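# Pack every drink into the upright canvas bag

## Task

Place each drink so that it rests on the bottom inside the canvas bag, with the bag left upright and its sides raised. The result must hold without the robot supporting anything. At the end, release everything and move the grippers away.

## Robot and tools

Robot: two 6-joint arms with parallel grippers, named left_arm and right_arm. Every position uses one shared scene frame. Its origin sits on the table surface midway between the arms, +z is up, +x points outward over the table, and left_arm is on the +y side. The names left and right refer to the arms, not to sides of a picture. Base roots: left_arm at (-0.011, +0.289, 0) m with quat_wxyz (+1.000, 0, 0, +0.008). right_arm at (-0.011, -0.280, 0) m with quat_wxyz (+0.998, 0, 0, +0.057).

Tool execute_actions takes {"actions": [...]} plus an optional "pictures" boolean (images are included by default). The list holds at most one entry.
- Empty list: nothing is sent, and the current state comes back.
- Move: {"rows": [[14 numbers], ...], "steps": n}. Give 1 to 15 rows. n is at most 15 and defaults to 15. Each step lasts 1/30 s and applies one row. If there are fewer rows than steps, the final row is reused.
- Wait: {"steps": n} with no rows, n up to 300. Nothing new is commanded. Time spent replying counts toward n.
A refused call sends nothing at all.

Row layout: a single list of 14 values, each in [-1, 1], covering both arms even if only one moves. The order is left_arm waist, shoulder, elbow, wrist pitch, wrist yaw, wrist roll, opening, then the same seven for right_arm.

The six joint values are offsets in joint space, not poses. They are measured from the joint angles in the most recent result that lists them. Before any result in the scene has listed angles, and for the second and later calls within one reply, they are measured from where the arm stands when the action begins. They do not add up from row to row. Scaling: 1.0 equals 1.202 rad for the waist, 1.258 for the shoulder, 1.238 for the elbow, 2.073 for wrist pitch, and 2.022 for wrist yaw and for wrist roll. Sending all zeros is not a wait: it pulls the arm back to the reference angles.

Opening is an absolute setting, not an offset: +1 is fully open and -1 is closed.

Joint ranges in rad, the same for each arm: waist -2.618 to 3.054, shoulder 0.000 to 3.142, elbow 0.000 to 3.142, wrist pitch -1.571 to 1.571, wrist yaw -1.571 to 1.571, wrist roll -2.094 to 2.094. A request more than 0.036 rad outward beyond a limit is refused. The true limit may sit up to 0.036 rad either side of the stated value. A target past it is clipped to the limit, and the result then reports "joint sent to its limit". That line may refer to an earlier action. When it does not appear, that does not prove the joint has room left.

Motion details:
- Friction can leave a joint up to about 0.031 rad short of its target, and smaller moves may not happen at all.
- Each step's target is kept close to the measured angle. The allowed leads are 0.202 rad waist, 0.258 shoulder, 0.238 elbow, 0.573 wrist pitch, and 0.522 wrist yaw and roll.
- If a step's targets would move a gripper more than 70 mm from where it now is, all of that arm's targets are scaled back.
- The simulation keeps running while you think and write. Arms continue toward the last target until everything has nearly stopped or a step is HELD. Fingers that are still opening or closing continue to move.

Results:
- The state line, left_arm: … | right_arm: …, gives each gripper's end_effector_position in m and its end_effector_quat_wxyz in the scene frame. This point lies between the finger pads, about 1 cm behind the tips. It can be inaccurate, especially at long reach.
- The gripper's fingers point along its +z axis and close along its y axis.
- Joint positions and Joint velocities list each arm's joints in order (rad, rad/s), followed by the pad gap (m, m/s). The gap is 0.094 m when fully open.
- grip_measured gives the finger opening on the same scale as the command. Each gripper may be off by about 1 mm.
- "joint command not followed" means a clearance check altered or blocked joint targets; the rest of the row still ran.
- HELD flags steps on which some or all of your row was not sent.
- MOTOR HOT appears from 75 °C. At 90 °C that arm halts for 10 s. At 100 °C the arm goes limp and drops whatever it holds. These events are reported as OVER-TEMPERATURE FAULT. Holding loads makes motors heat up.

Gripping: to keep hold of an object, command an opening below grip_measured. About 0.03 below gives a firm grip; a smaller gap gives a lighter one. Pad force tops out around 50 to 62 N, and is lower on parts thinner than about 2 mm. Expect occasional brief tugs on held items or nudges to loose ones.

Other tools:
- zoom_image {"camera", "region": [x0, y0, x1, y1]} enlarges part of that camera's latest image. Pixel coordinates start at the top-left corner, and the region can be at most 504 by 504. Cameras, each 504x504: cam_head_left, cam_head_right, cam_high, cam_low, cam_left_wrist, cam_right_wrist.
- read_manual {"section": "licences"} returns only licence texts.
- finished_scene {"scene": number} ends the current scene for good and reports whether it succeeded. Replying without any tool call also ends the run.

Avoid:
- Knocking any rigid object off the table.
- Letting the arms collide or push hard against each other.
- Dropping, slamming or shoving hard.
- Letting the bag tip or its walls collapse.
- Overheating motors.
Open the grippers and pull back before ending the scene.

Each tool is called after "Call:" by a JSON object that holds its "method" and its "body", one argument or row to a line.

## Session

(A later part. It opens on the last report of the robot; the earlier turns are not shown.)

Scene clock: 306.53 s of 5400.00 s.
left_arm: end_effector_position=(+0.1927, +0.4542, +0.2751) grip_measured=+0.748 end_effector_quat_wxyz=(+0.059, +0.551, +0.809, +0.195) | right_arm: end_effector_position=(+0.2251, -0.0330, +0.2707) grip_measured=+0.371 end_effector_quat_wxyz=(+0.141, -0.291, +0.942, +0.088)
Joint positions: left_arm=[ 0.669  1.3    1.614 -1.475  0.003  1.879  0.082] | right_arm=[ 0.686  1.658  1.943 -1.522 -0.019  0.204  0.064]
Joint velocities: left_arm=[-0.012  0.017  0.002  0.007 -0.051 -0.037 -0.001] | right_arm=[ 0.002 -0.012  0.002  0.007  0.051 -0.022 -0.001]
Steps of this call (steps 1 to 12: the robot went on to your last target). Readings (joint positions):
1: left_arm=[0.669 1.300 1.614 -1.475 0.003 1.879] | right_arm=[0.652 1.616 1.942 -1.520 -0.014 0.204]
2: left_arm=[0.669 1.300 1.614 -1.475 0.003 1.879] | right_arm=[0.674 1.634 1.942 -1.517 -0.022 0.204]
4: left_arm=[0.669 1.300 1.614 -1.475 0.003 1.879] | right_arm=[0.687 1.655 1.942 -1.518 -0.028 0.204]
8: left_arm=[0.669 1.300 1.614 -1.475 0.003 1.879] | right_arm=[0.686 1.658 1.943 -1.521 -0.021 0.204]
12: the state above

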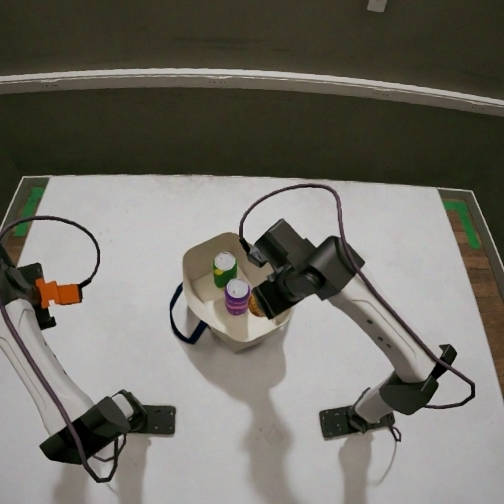

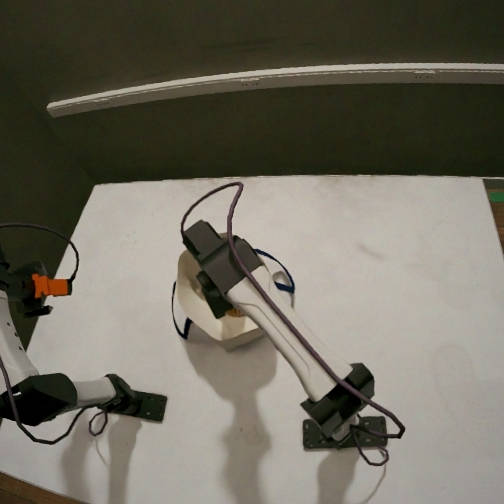

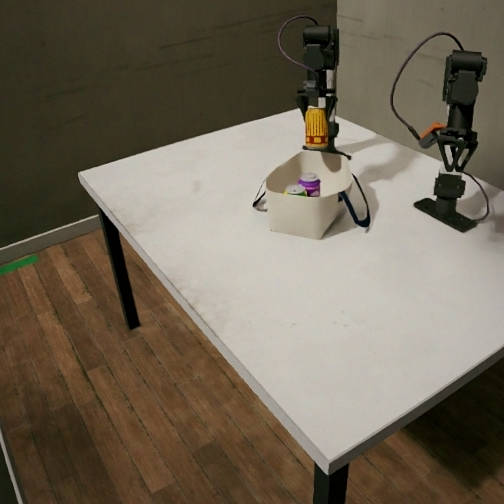

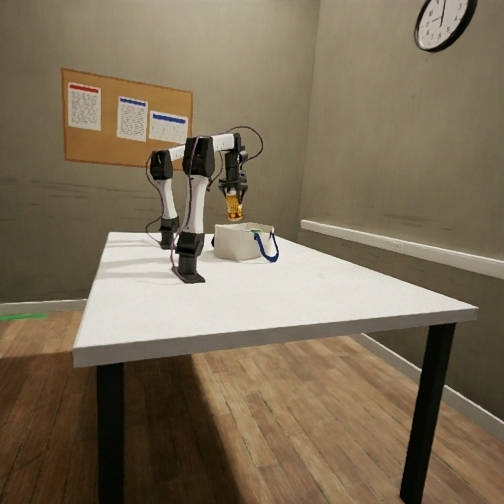

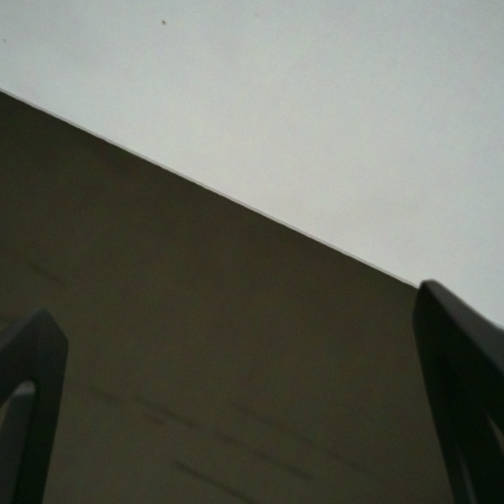

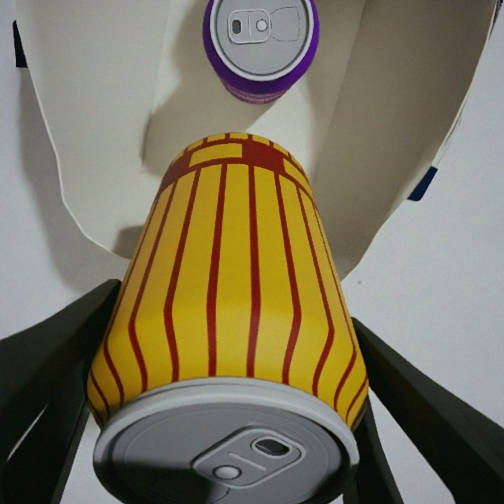

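Call:
{"method": "execute_actions", "body": {
  "actions": [
    {"rows":[[0,0,0,0,0,0,0.75,0,0.0,0.01,0.01,0,0,0.34],[0,0,0,0,0,0,0.75,0,0.015,0.01,0.01,0,0,0.34],[0,0,0,0,0,0,0.75,0,0.03,0.005,0.01,0,0,0.34],[0,0,0,0,0,0,0.75,0,0.045,0.0,0.01,0,0,0.34],[0,0,0,0,0,0,0.75,0,0.06,-0.005,0.01,0,0,0.34],[0,0,0,0,0,0,0.75,0,0.075,-0.01,0.01,0,0,0.34],[0,0,0,0,0,0,0.75,0,0.09,-0.015,0.01,0,0,0.34],[0,0,0,0,0,0,0.75,0,0.105,-0.02,0.01,0,0,0.34],[0,0,0,0,0,0,0.75,0,0.12,-0.025,0.01,0,0,0.34],[0,0,0,0,0,0,0.75,0,0.135,-0.03,0.01,0,0,0.34],[0,0,0,0,0,0,0.75,0,0.15,-0.035,0.012,0,0,0.34],[0,0,0,0,0,0,0.75,0,0.16,-0.035,0.012,0,0,0.34],[0,0,0,0,0,0,0.75,0,0.168,-0.035,0.012,0,0,0.34]],"steps":15}
  ],
  "pictures": false
}}

Call:
{"method": "execute_actions", "body": {
  "actions": [
    {"steps":8}
  ]
}}

Scene clock: 316.03 s of 5400.00 s.
left_arm: end_effector_position=(+0.1927, +0.4542, +0.2751) grip_measured=+0.748 end_effector_quat_wxyz=(+0.059, +0.551, +0.809, +0.195) | right_arm: end_effector_position=(+0.2407, -0.0172, +0.1864) grip_measured=+0.371 end_effector_quat_wxyz=(+0.033, -0.294, +0.955, +0.028)
Joint positions: left_arm=[ 0.669  1.3    1.614 -1.475  0.003  1.879  0.082] | right_arm=[ 0.686  1.877  1.903 -1.511 -0.017  0.204  0.064]
Joint velocities: left_arm=[-0.007  0.007 -0.017  0.022 -0.022 -0.007 -0.001] | right_arm=[ 0.007  0.349 -0.125  0.081  0.007  0.037  0.   ]
Steps of this call (steps 1 to 30: the robot went on to your last target; steps 31 to 90: nothing new was sent; then 6.00 s passed at rest; steps 91 to 105: all 15 steps of this action). Readings (joint positions):
91: left_arm=[0.669 1.300 1.614 -1.475 0.003 1.879] | right_arm=[0.686 1.658 1.943 -1.523 -0.017 0.204]
92: left_arm=[0.669 1.300 1.614 -1.475 0.003 1.879] | right_arm=[0.686 1.659 1.943 -1.523 -0.017 0.204]
94: left_arm=[0.669 1.300 1.614 -1.475 0.003 1.879] | right_arm=[0.686 1.668 1.943 -1.524 -0.017 0.204]
98: left_arm=[0.669 1.300 1.614 -1.475 0.003 1.879] | right_arm=[0.686 1.732 1.943 -1.524 -0.017 0.204]
105: the state above

Scene clock: 316.30 s of 5400.00 s.
left_arm: end_effector_position=(+0.1927, +0.4542, +0.2751) grip_measured=+0.748 end_effector_quat_wxyz=(+0.059, +0.551, +0.809, +0.195) | right_arm: end_effector_position=(+0.2413, -0.0166, +0.1808) grip_measured=+0.371 end_effector_quat_wxyz=(+0.027, -0.294, +0.955, +0.025)
Joint positions: left_arm=[ 0.669  1.3    1.614 -1.475  0.003  1.879  0.082] | right_arm=[ 0.686  1.89   1.898 -1.507 -0.017  0.204  0.064]
Joint velocities: left_arm=[ 0.002 -0.002  0.002  0.007 -0.022  0.007  0.   ] | right_arm=[ 0.007 -0.012 -0.007 -0.066 -0.022  0.007 -0.   ]
Steps of this call (steps 1 to 8: the robot went on to your last target). Readings (joint positions):
1: left_arm=[0.669 1.300 1.614 -1.475 0.003 1.879] | right_arm=[0.686 1.887 1.900 -1.509 -0.017 0.204]
2: left_arm=[0.669 1.300 1.614 -1.475 0.003 1.879] | right_arm=[0.686 1.890 1.898 -1.508 -0.017 0.204]
4: left_arm=[0.669 1.300 1.614 -1.475 0.003 1.879] | right_arm=[0.686 1.891 1.898 -1.507 -0.017 0.204]
8: the state above

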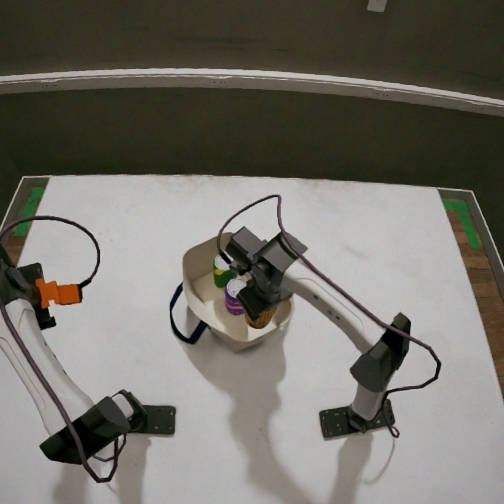

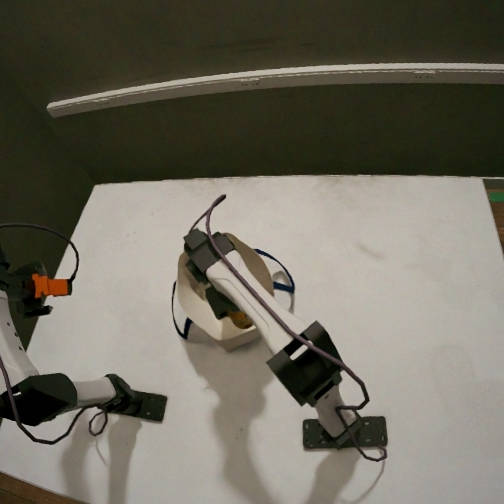

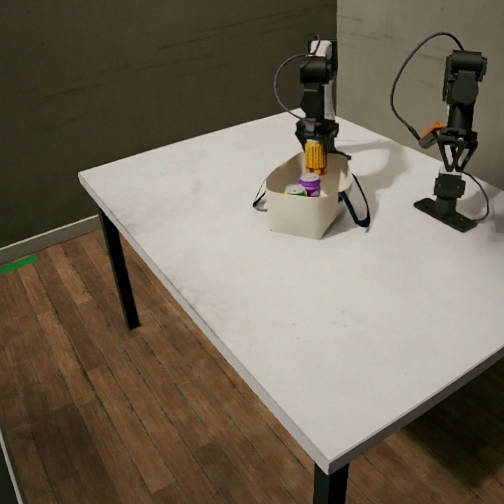

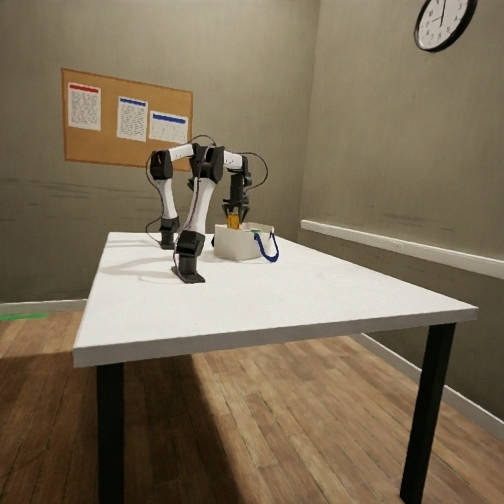

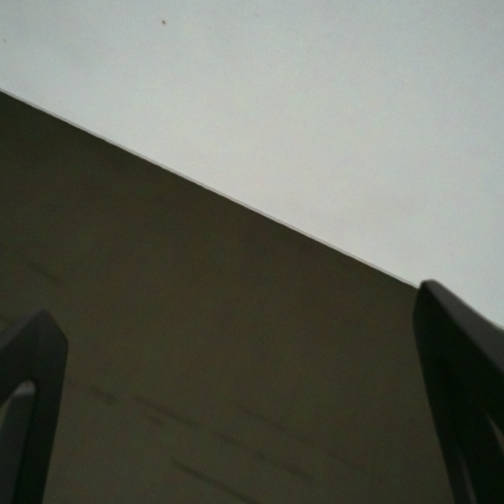

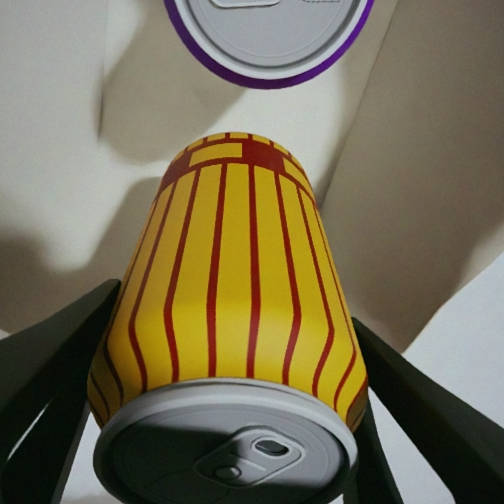

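Call:
{"method": "execute_actions", "body": {
  "actions": [
    {"rows":[[0,0,0,0,0,0,0.75,0,0.0,-0.01,0.01,0,0,0.34],[0,0,0,0,0,0,0.75,0,0.01,-0.02,0.02,0,0,0.34],[0,0,0,0,0,0,0.75,0,0.02,-0.03,0.03,0,0,0.34],[0,0,0,0,0,0,0.75,0,0.03,-0.04,0.04,0,0,0.34],[0,0,0,0,0,0,0.75,0,0.04,-0.052,0.05,0,0,0.34],[0,0,0,0,0,0,0.75,0,0.048,-0.064,0.06,0,0,0.34],[0,0,0,0,0,0,0.75,0,0.048,-0.076,0.07,0,0,0.34],[0,0,0,0,0,0,0.75,0,0.048,-0.088,0.078,0,0,0.34],[0,0,0,0,0,0,0.75,0,0.048,-0.10,0.086,0,0,0.34],[0,0,0,0,0,0,0.75,0,0.048,-0.112,0.093,0,0,0.34],[0,0,0,0,0,0,0.75,0,0.048,-0.124,0.10,0,0,0.34],[0,0,0,0,0,0,0.75,0,0.048,-0.135,0.102,0,0,0.34],[0,0,0,0,0,0,0.75,0,0.048,-0.145,0.102,0,0,0.34],[0,0,0,0,0,0,0.75,0,0.048,-0.152,0.102,0,0,0.34],[0,0,0,0,0,0,0.75,0,0.048,-0.156,0.102,0,0,0.34]],"steps":15}
  ],
  "pictures": false
}}

Call:
{"method": "execute_actions", "body": {
  "actions": [
    {"steps":12}
  ]
}}

Scene clock: 328.43 s of 5400.00 s.
left_arm: end_effector_position=(+0.1927, +0.4542, +0.2751) grip_measured=+0.748 end_effector_quat_wxyz=(+0.059, +0.551, +0.809, +0.195) | right_arm: end_effector_position=(+0.2478, -0.0099, +0.1138) grip_measured=+0.371 end_effector_quat_wxyz=(+0.000, -0.294, +0.956, +0.010)
Joint positions: left_arm=[ 0.669  1.3    1.614 -1.475  0.003  1.879  0.082] | right_arm=[ 0.686  1.957  1.723 -1.327 -0.017  0.204  0.064]
Joint velocities: left_arm=[-0.002 -0.002 -0.002 -0.022 -0.022 -0.022  0.   ] | right_arm=[-0.012 -0.007 -0.247  0.168 -0.051  0.022 -0.   ]
Steps of this call (steps 1 to 30: the robot went on to your last target; steps 31 to 90: nothing new was sent; then 8.63 s passed at rest; steps 91 to 105: all 15 steps of this action). Readings (joint positions):
91: left_arm=[0.669 1.300 1.614 -1.475 0.003 1.879] | right_arm=[0.686 1.890 1.898 -1.506 -0.017 0.204]
92: left_arm=[0.669 1.300 1.614 -1.475 0.003 1.879] | right_arm=[0.686 1.890 1.895 -1.503 -0.017 0.204]
94: left_arm=[0.669 1.300 1.614 -1.475 0.003 1.879] | right_arm=[0.686 1.892 1.883 -1.486 -0.017 0.204]
98: left_arm=[0.669 1.300 1.614 -1.475 0.003 1.879] | right_arm=[0.686 1.925 1.832 -1.423 -0.017 0.204]
105: the state above

Scene clock: 328.83 s of 5400.00 s.
left_arm: end_effector_position=(+0.1927, +0.4542, +0.2751) grip_measured=+0.748 end_effector_quat_wxyz=(+0.059, +0.551, +0.809, +0.195) | right_arm: end_effector_position=(+0.2502, -0.0074, +0.1112) grip_measured=+0.371 end_effector_quat_wxyz=(+0.006, -0.294, +0.956, +0.013)
Joint positions: left_arm=[ 0.669  1.3    1.614 -1.475  0.003  1.879  0.082] | right_arm=[ 0.686  1.957  1.713 -1.302 -0.017  0.204  0.064]
Joint velocities: left_arm=[-0.012  0.007 -0.012 -0.037 -0.022 -0.022 -0.   ] | right_arm=[-0.002 -0.002  0.017  0.022 -0.007 -0.022 -0.   ]
Steps of this call (steps 1 to 12: the robot went on to your last target). Readings (joint positions):
1: left_arm=[0.669 1.300 1.614 -1.475 0.003 1.879] | right_arm=[0.686 1.957 1.717 -1.324 -0.017 0.204]
2: left_arm=[0.669 1.300 1.614 -1.475 0.003 1.879] | right_arm=[0.686 1.957 1.714 -1.321 -0.017 0.204]
4: left_arm=[0.669 1.300 1.614 -1.475 0.003 1.879] | right_arm=[0.686 1.957 1.713 -1.316 -0.017 0.204]
8: left_arm=[0.669 1.300 1.614 -1.475 0.003 1.879] | right_arm=[0.686 1.957 1.713 -1.306 -0.017 0.204]
12: the state above

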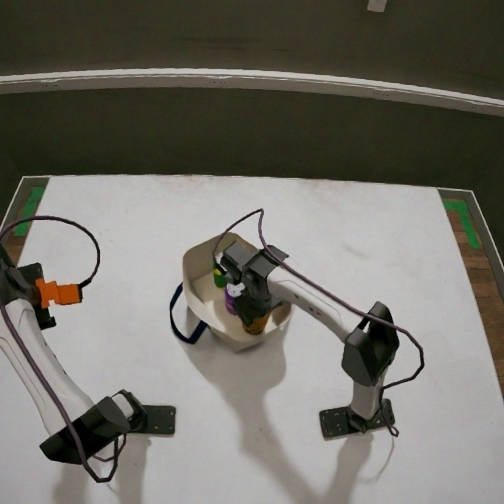

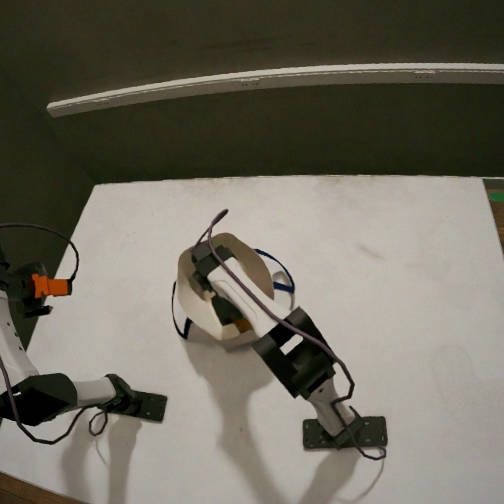

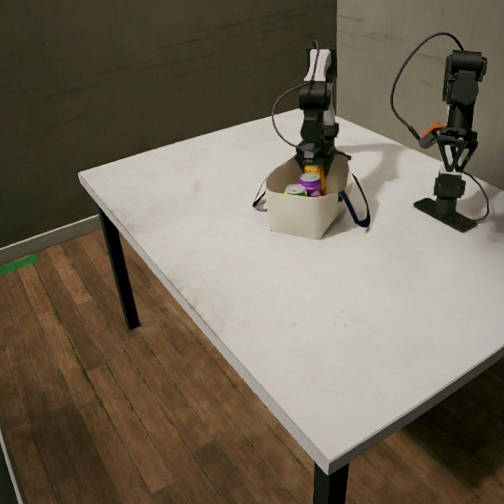

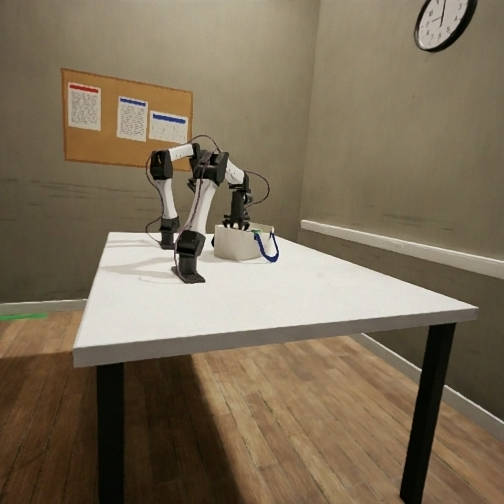

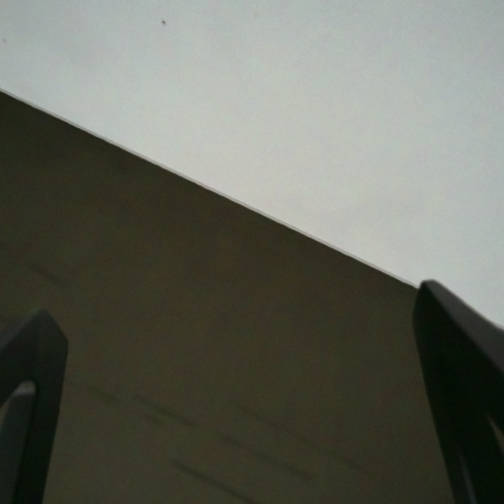

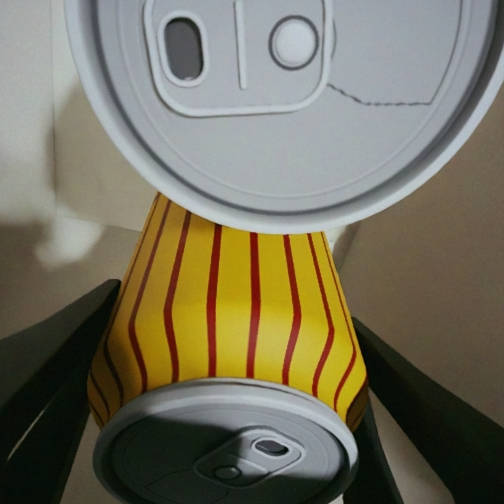

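Call:
{"method": "execute_actions", "body": {
  "actions": [
    {"rows":[[0,0,0,0,0,0,0.75,0,0.005,0,0.005,0,0,0.34],[0,0,0,0,0,0,0.75,0,0.012,0,0.005,0,0,0.34],[0,0,0,0,0,0,0.75,0,0.018,0,0.005,0,0,0.34],[0,0,0,0,0,0,0.75,0,0.024,0,0.005,0,0,0.34],[0,0,0,0,0,0,0.75,0,0.029,0,0.005,0,0,0.34],[0,0,0,0,0,0,0.75,0,0.033,0,0.005,0,0,0.34],[0,0,0,0,0,0,0.75,0,0.036,0,0.005,0,0,0.34]],"steps":15}
  ],
  "pictures": false
}}

Scene clock: 333.23 s of 5400.00 s.
left_arm: end_effector_position=(+0.1927, +0.4542, +0.2751) grip_measured=+0.748 end_effector_quat_wxyz=(+0.059, +0.551, +0.809, +0.195) | right_arm: end_effector_position=(+0.2501, -0.0073, +0.0986) grip_measured=+0.371 end_effector_quat_wxyz=(-0.009, -0.294, +0.956, +0.006)
Joint positions: left_arm=[ 0.669  1.3    1.614 -1.475  0.003  1.879  0.082] | right_arm=[ 0.686  1.992  1.713 -1.301 -0.019  0.204  0.064]
Joint velocities: left_arm=[ 0.002  0.007  0.002  0.037 -0.051  0.007 -0.001] | right_arm=[-0.007 -0.012  0.002 -0.007 -0.007  0.066  0.   ]
Steps of this call (steps 1 to 30: the robot went on to your last target; steps 31 to 90: nothing new was sent; then 0.90 s passed at rest; steps 91 to 105: all 15 steps of this action). Readings (joint positions):
91: left_arm=[0.669 1.300 1.614 -1.475 0.003 1.879] | right_arm=[0.686 1.957 1.713 -1.301 -0.017 0.204]
92: left_arm=[0.669 1.300 1.614 -1.475 0.003 1.879] | right_arm=[0.686 1.957 1.713 -1.300 -0.017 0.204]
94: left_arm=[0.669 1.300 1.614 -1.475 0.003 1.879] | right_arm=[0.686 1.961 1.713 -1.300 -0.017 0.204]
98: left_arm=[0.669 1.300 1.614 -1.475 0.003 1.879] | right_arm=[0.686 1.987 1.713 -1.297 -0.017 0.204]
105: the state above

Call:
{"method": "execute_actions", "body": {
  "actions": [
    {"rows":[[0,0,0,0,0,0,0.75,0,0,0,0,0,0,0.45],[0,0,0,0,0,0,0.75,0,0,0,0,0,0,0.6],[0,0,0,0,0,0,0.75,0,0,0,0,0,0,0.75],[0,0,0,0,0,0,0.75,0,0,0,0,0,0,0.75],[0,0,0,0,0,0,0.75,0,0,0,0,0,0,0.75],[0,0,0,0,0,0,0.75,0,-0.03,0.01,-0.01,0,0,0.75],[0,0,0,0,0,0,0.75,0,-0.05,0.025,-0.02,0,0,0.75],[0,0,0,0,0,0,0.75,0,-0.07,0.04,-0.03,0,0,0.75],[0,0,0,0,0,0,0.75,0,-0.09,0.06,-0.045,0,0,0.75],[0,0,0,0,0,0,0.75,0,-0.11,0.08,-0.06,0,0,0.75],[0,0,0,0,0,0,0.75,0,-0.14,0.10,-0.075,0,0,0.75],[0,0,0,0,0,0,0.75,0,-0.17,0.12,-0.09,0,0,0.75],[0,0,0,0,0,0,0.75,0,-0.20,0.14,-0.1,0,0,0.75],[0,0,0,0,0,0,0.75,0,-0.23,0.15,-0.1,0,0,0.75],[0,0,0,0,0,0,0.75,0,-0.26,0.15,-0.1,0,0,0.75]],"steps":15}
  ],
  "pictures": false
}}

Call:
{"method": "execute_actions", "body": {
  "actions": [
    {"rows":[[0,0,0,0,0,0,0.75,0,-0.1,0.03,-0.02,0,0,0.75],[0,0,0,0,0,0,0.75,0,-0.14,0.03,-0.02,0,0,0.75],[0,0,0,0,0,0,0.75,-0.03,-0.18,0.03,-0.02,0,0,0.75],[0,0,0,0,0,0,0.75,-0.08,-0.22,0.0,-0.02,0,0,0.75],[0,0,0,0,0,0,0.75,-0.9,-0.38,-0.15,-0.02,0,0,0.75]],"steps":15}
  ],
  "pictures": false
}}

Call:
{"method": "execute_actions", "body": {
  "actions": [
    {"steps":15}
  ]
}}

Call:
{"method": "zoom_image", "body": {
  "camera": "cam_head_left",
  "region": [160, 220, 320, 380]
}}

Scene clock: 349.50 s of 5400.00 s.
left_arm: end_effector_position=(+0.1927, +0.4542, +0.2751) grip_measured=+0.748 end_effector_quat_wxyz=(+0.059, +0.551, +0.809, +0.195) | right_arm: end_effector_position=(+0.2444, -0.0131, +0.2112) grip_measured=+0.748 end_effector_quat_wxyz=(+0.096, -0.293, +0.949, +0.063)
Joint positions: left_arm=[ 0.669  1.3    1.614 -1.475  0.003  1.879  0.082] | right_arm=[ 0.686  1.776  1.853 -1.417 -0.019  0.204  0.082]
Joint velocities: left_arm=[-0.012  0.007  0.002  0.007 -0.051  0.007 -0.   ] | right_arm=[ 0.012 -1.258  0.466 -0.374  0.022 -0.066 -0.   ]
Steps of this call (steps 1 to 15: the robot went on to your last target; steps 16 to 90: nothing new was sent; then 12.77 s passed at rest; steps 91 to 105: all 15 steps of this action). Readings (joint positions):
91: left_arm=[0.669 1.300 1.614 -1.475 0.003 1.879] | right_arm=[0.686 1.992 1.713 -1.301 -0.019 0.204]
92: left_arm=[0.669 1.300 1.614 -1.475 0.003 1.879] | right_arm=[0.686 1.992 1.713 -1.301 -0.019 0.204]
94: left_arm=[0.669 1.300 1.614 -1.475 0.003 1.879] | right_arm=[0.686 1.992 1.713 -1.301 -0.019 0.204]
98: left_arm=[0.669 1.300 1.614 -1.475 0.003 1.879] | right_arm=[0.686 1.977 1.716 -1.313 -0.019 0.204]
105: the state above

Scene clock: 350.00 s of 5400.00 s.
left_arm: end_effector_position=(+0.1927, +0.4542, +0.2751) grip_measured=+0.748 end_effector_quat_wxyz=(+0.059, +0.551, +0.809, +0.195) | right_arm: end_effector_position=(+0.2606, -0.2586, +0.3059) grip_measured=+0.748 end_effector_quat_wxyz=(+0.258, +0.063, +0.963, +0.045)
Joint positions: left_arm=[ 0.669  1.3    1.614 -1.475  0.003  1.879  0.082] | right_arm=[-0.046  1.286  1.689 -1.443 -0.02   0.204  0.082]
Joint velocities: left_arm=[-0.012 -0.022 -0.002 -0.007 -0.051 -0.022 -0.001] | right_arm=[-2.039  0.066 -0.11  -0.037  0.051 -0.037 -0.001]
Steps of this call (steps 1 to 15: all 15 steps of this action). Readings (joint positions):
1: left_arm=[0.669 1.300 1.614 -1.475 0.003 1.879] | right_arm=[0.686 1.731 1.866 -1.422 -0.019 0.204]
2: left_arm=[0.669 1.300 1.614 -1.475 0.003 1.879] | right_arm=[0.686 1.685 1.874 -1.423 -0.019 0.204]
4: left_arm=[0.669 1.300 1.614 -1.475 0.003 1.879] | right_arm=[0.673 1.592 1.878 -1.424 -0.022 0.204]
8: left_arm=[0.669 1.300 1.614 -1.475 0.003 1.879] | right_arm=[0.461 1.352 1.737 -1.419 -0.026 0.204]
15: the state above

Scene clock: 350.50 s of 5400.00 s.
left_arm: end_effector_position=(+0.1927, +0.4542, +0.2751) grip_measured=+0.748 end_effector_quat_wxyz=(+0.059, +0.551, +0.809, +0.195) | right_arm: end_effector_position=(+0.2515, -0.3528, +0.3043) grip_measured=+0.748 end_effector_quat_wxyz=(+0.259, +0.228, +0.939, -0.004)
Joint positions: left_arm=[ 0.669  1.3    1.614 -1.475  0.003  1.879  0.082] | right_arm=[-0.39   1.288  1.686 -1.445 -0.012  0.204  0.082]
Joint velocities: left_arm=[ 0.002 -0.007 -0.012  0.007  0.022 -0.007 -0.001] | right_arm=[ 0.002  0.007  0.007 -0.066  0.037  0.022 -0.   ]
Steps of this call (steps 1 to 15: the robot went on to your last target). Readings (joint positions):
1: left_arm=[0.669 1.300 1.614 -1.475 0.003 1.879] | right_arm=[-0.117 1.288 1.686 -1.443 -0.020 0.204]
2: left_arm=[0.669 1.300 1.614 -1.475 0.003 1.879] | right_arm=[-0.188 1.288 1.686 -1.443 -0.020 0.204]
4: left_arm=[0.669 1.300 1.614 -1.475 0.003 1.879] | right_arm=[-0.322 1.288 1.686 -1.443 -0.017 0.204]
8: left_arm=[0.669 1.300 1.614 -1.475 0.003 1.879] | right_arm=[-0.390 1.288 1.686 -1.444 -0.011 0.204]
15: the state above

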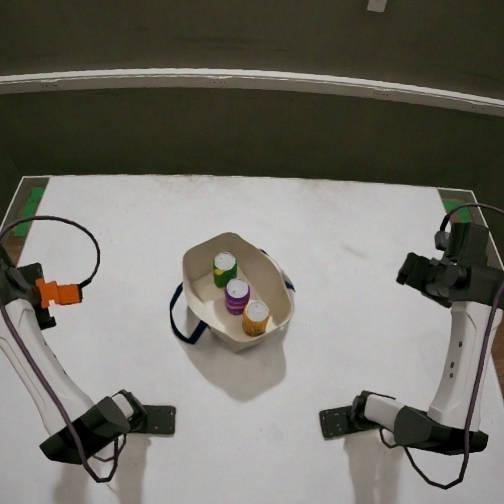

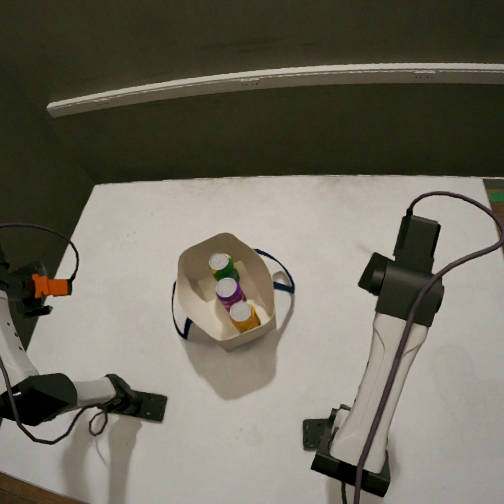

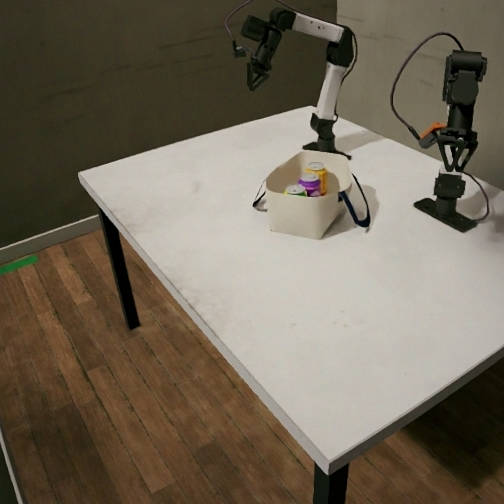

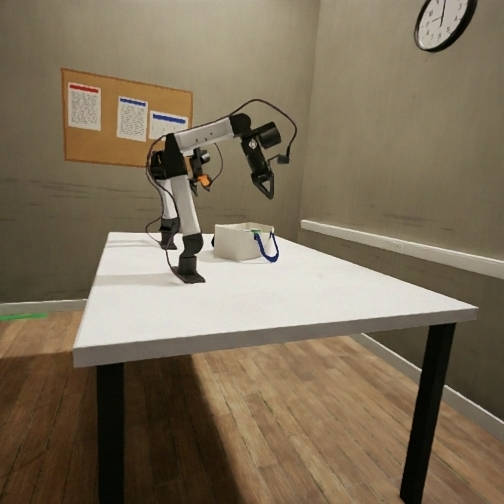

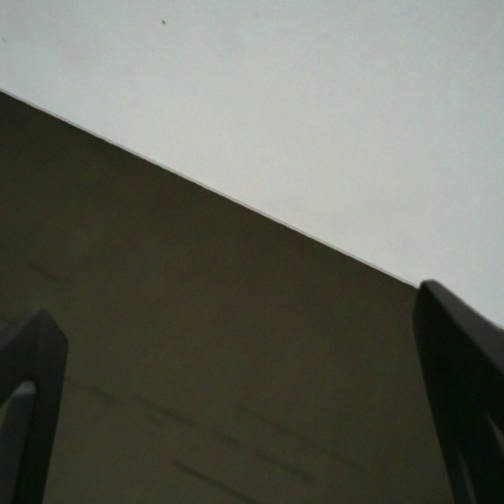

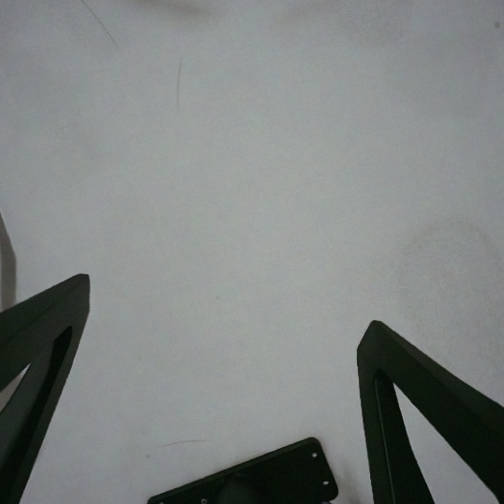

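Region (160, 220, 320, 380) of cam_head_left's 504x504 image, scaled by 3.150, with more detail than that image has.

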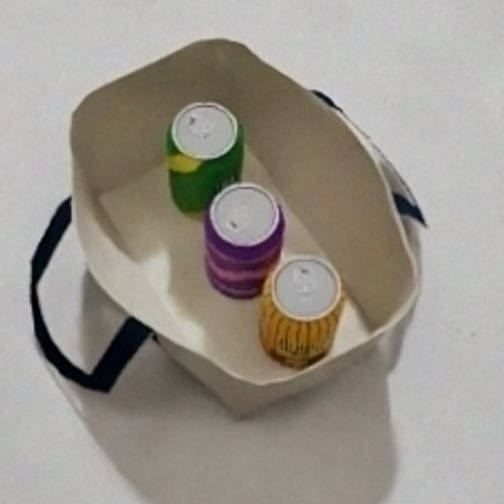

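Call:
{"method": "finished_scene", "body": {
  "scene": 1
}}

The scene is finished: the task was done.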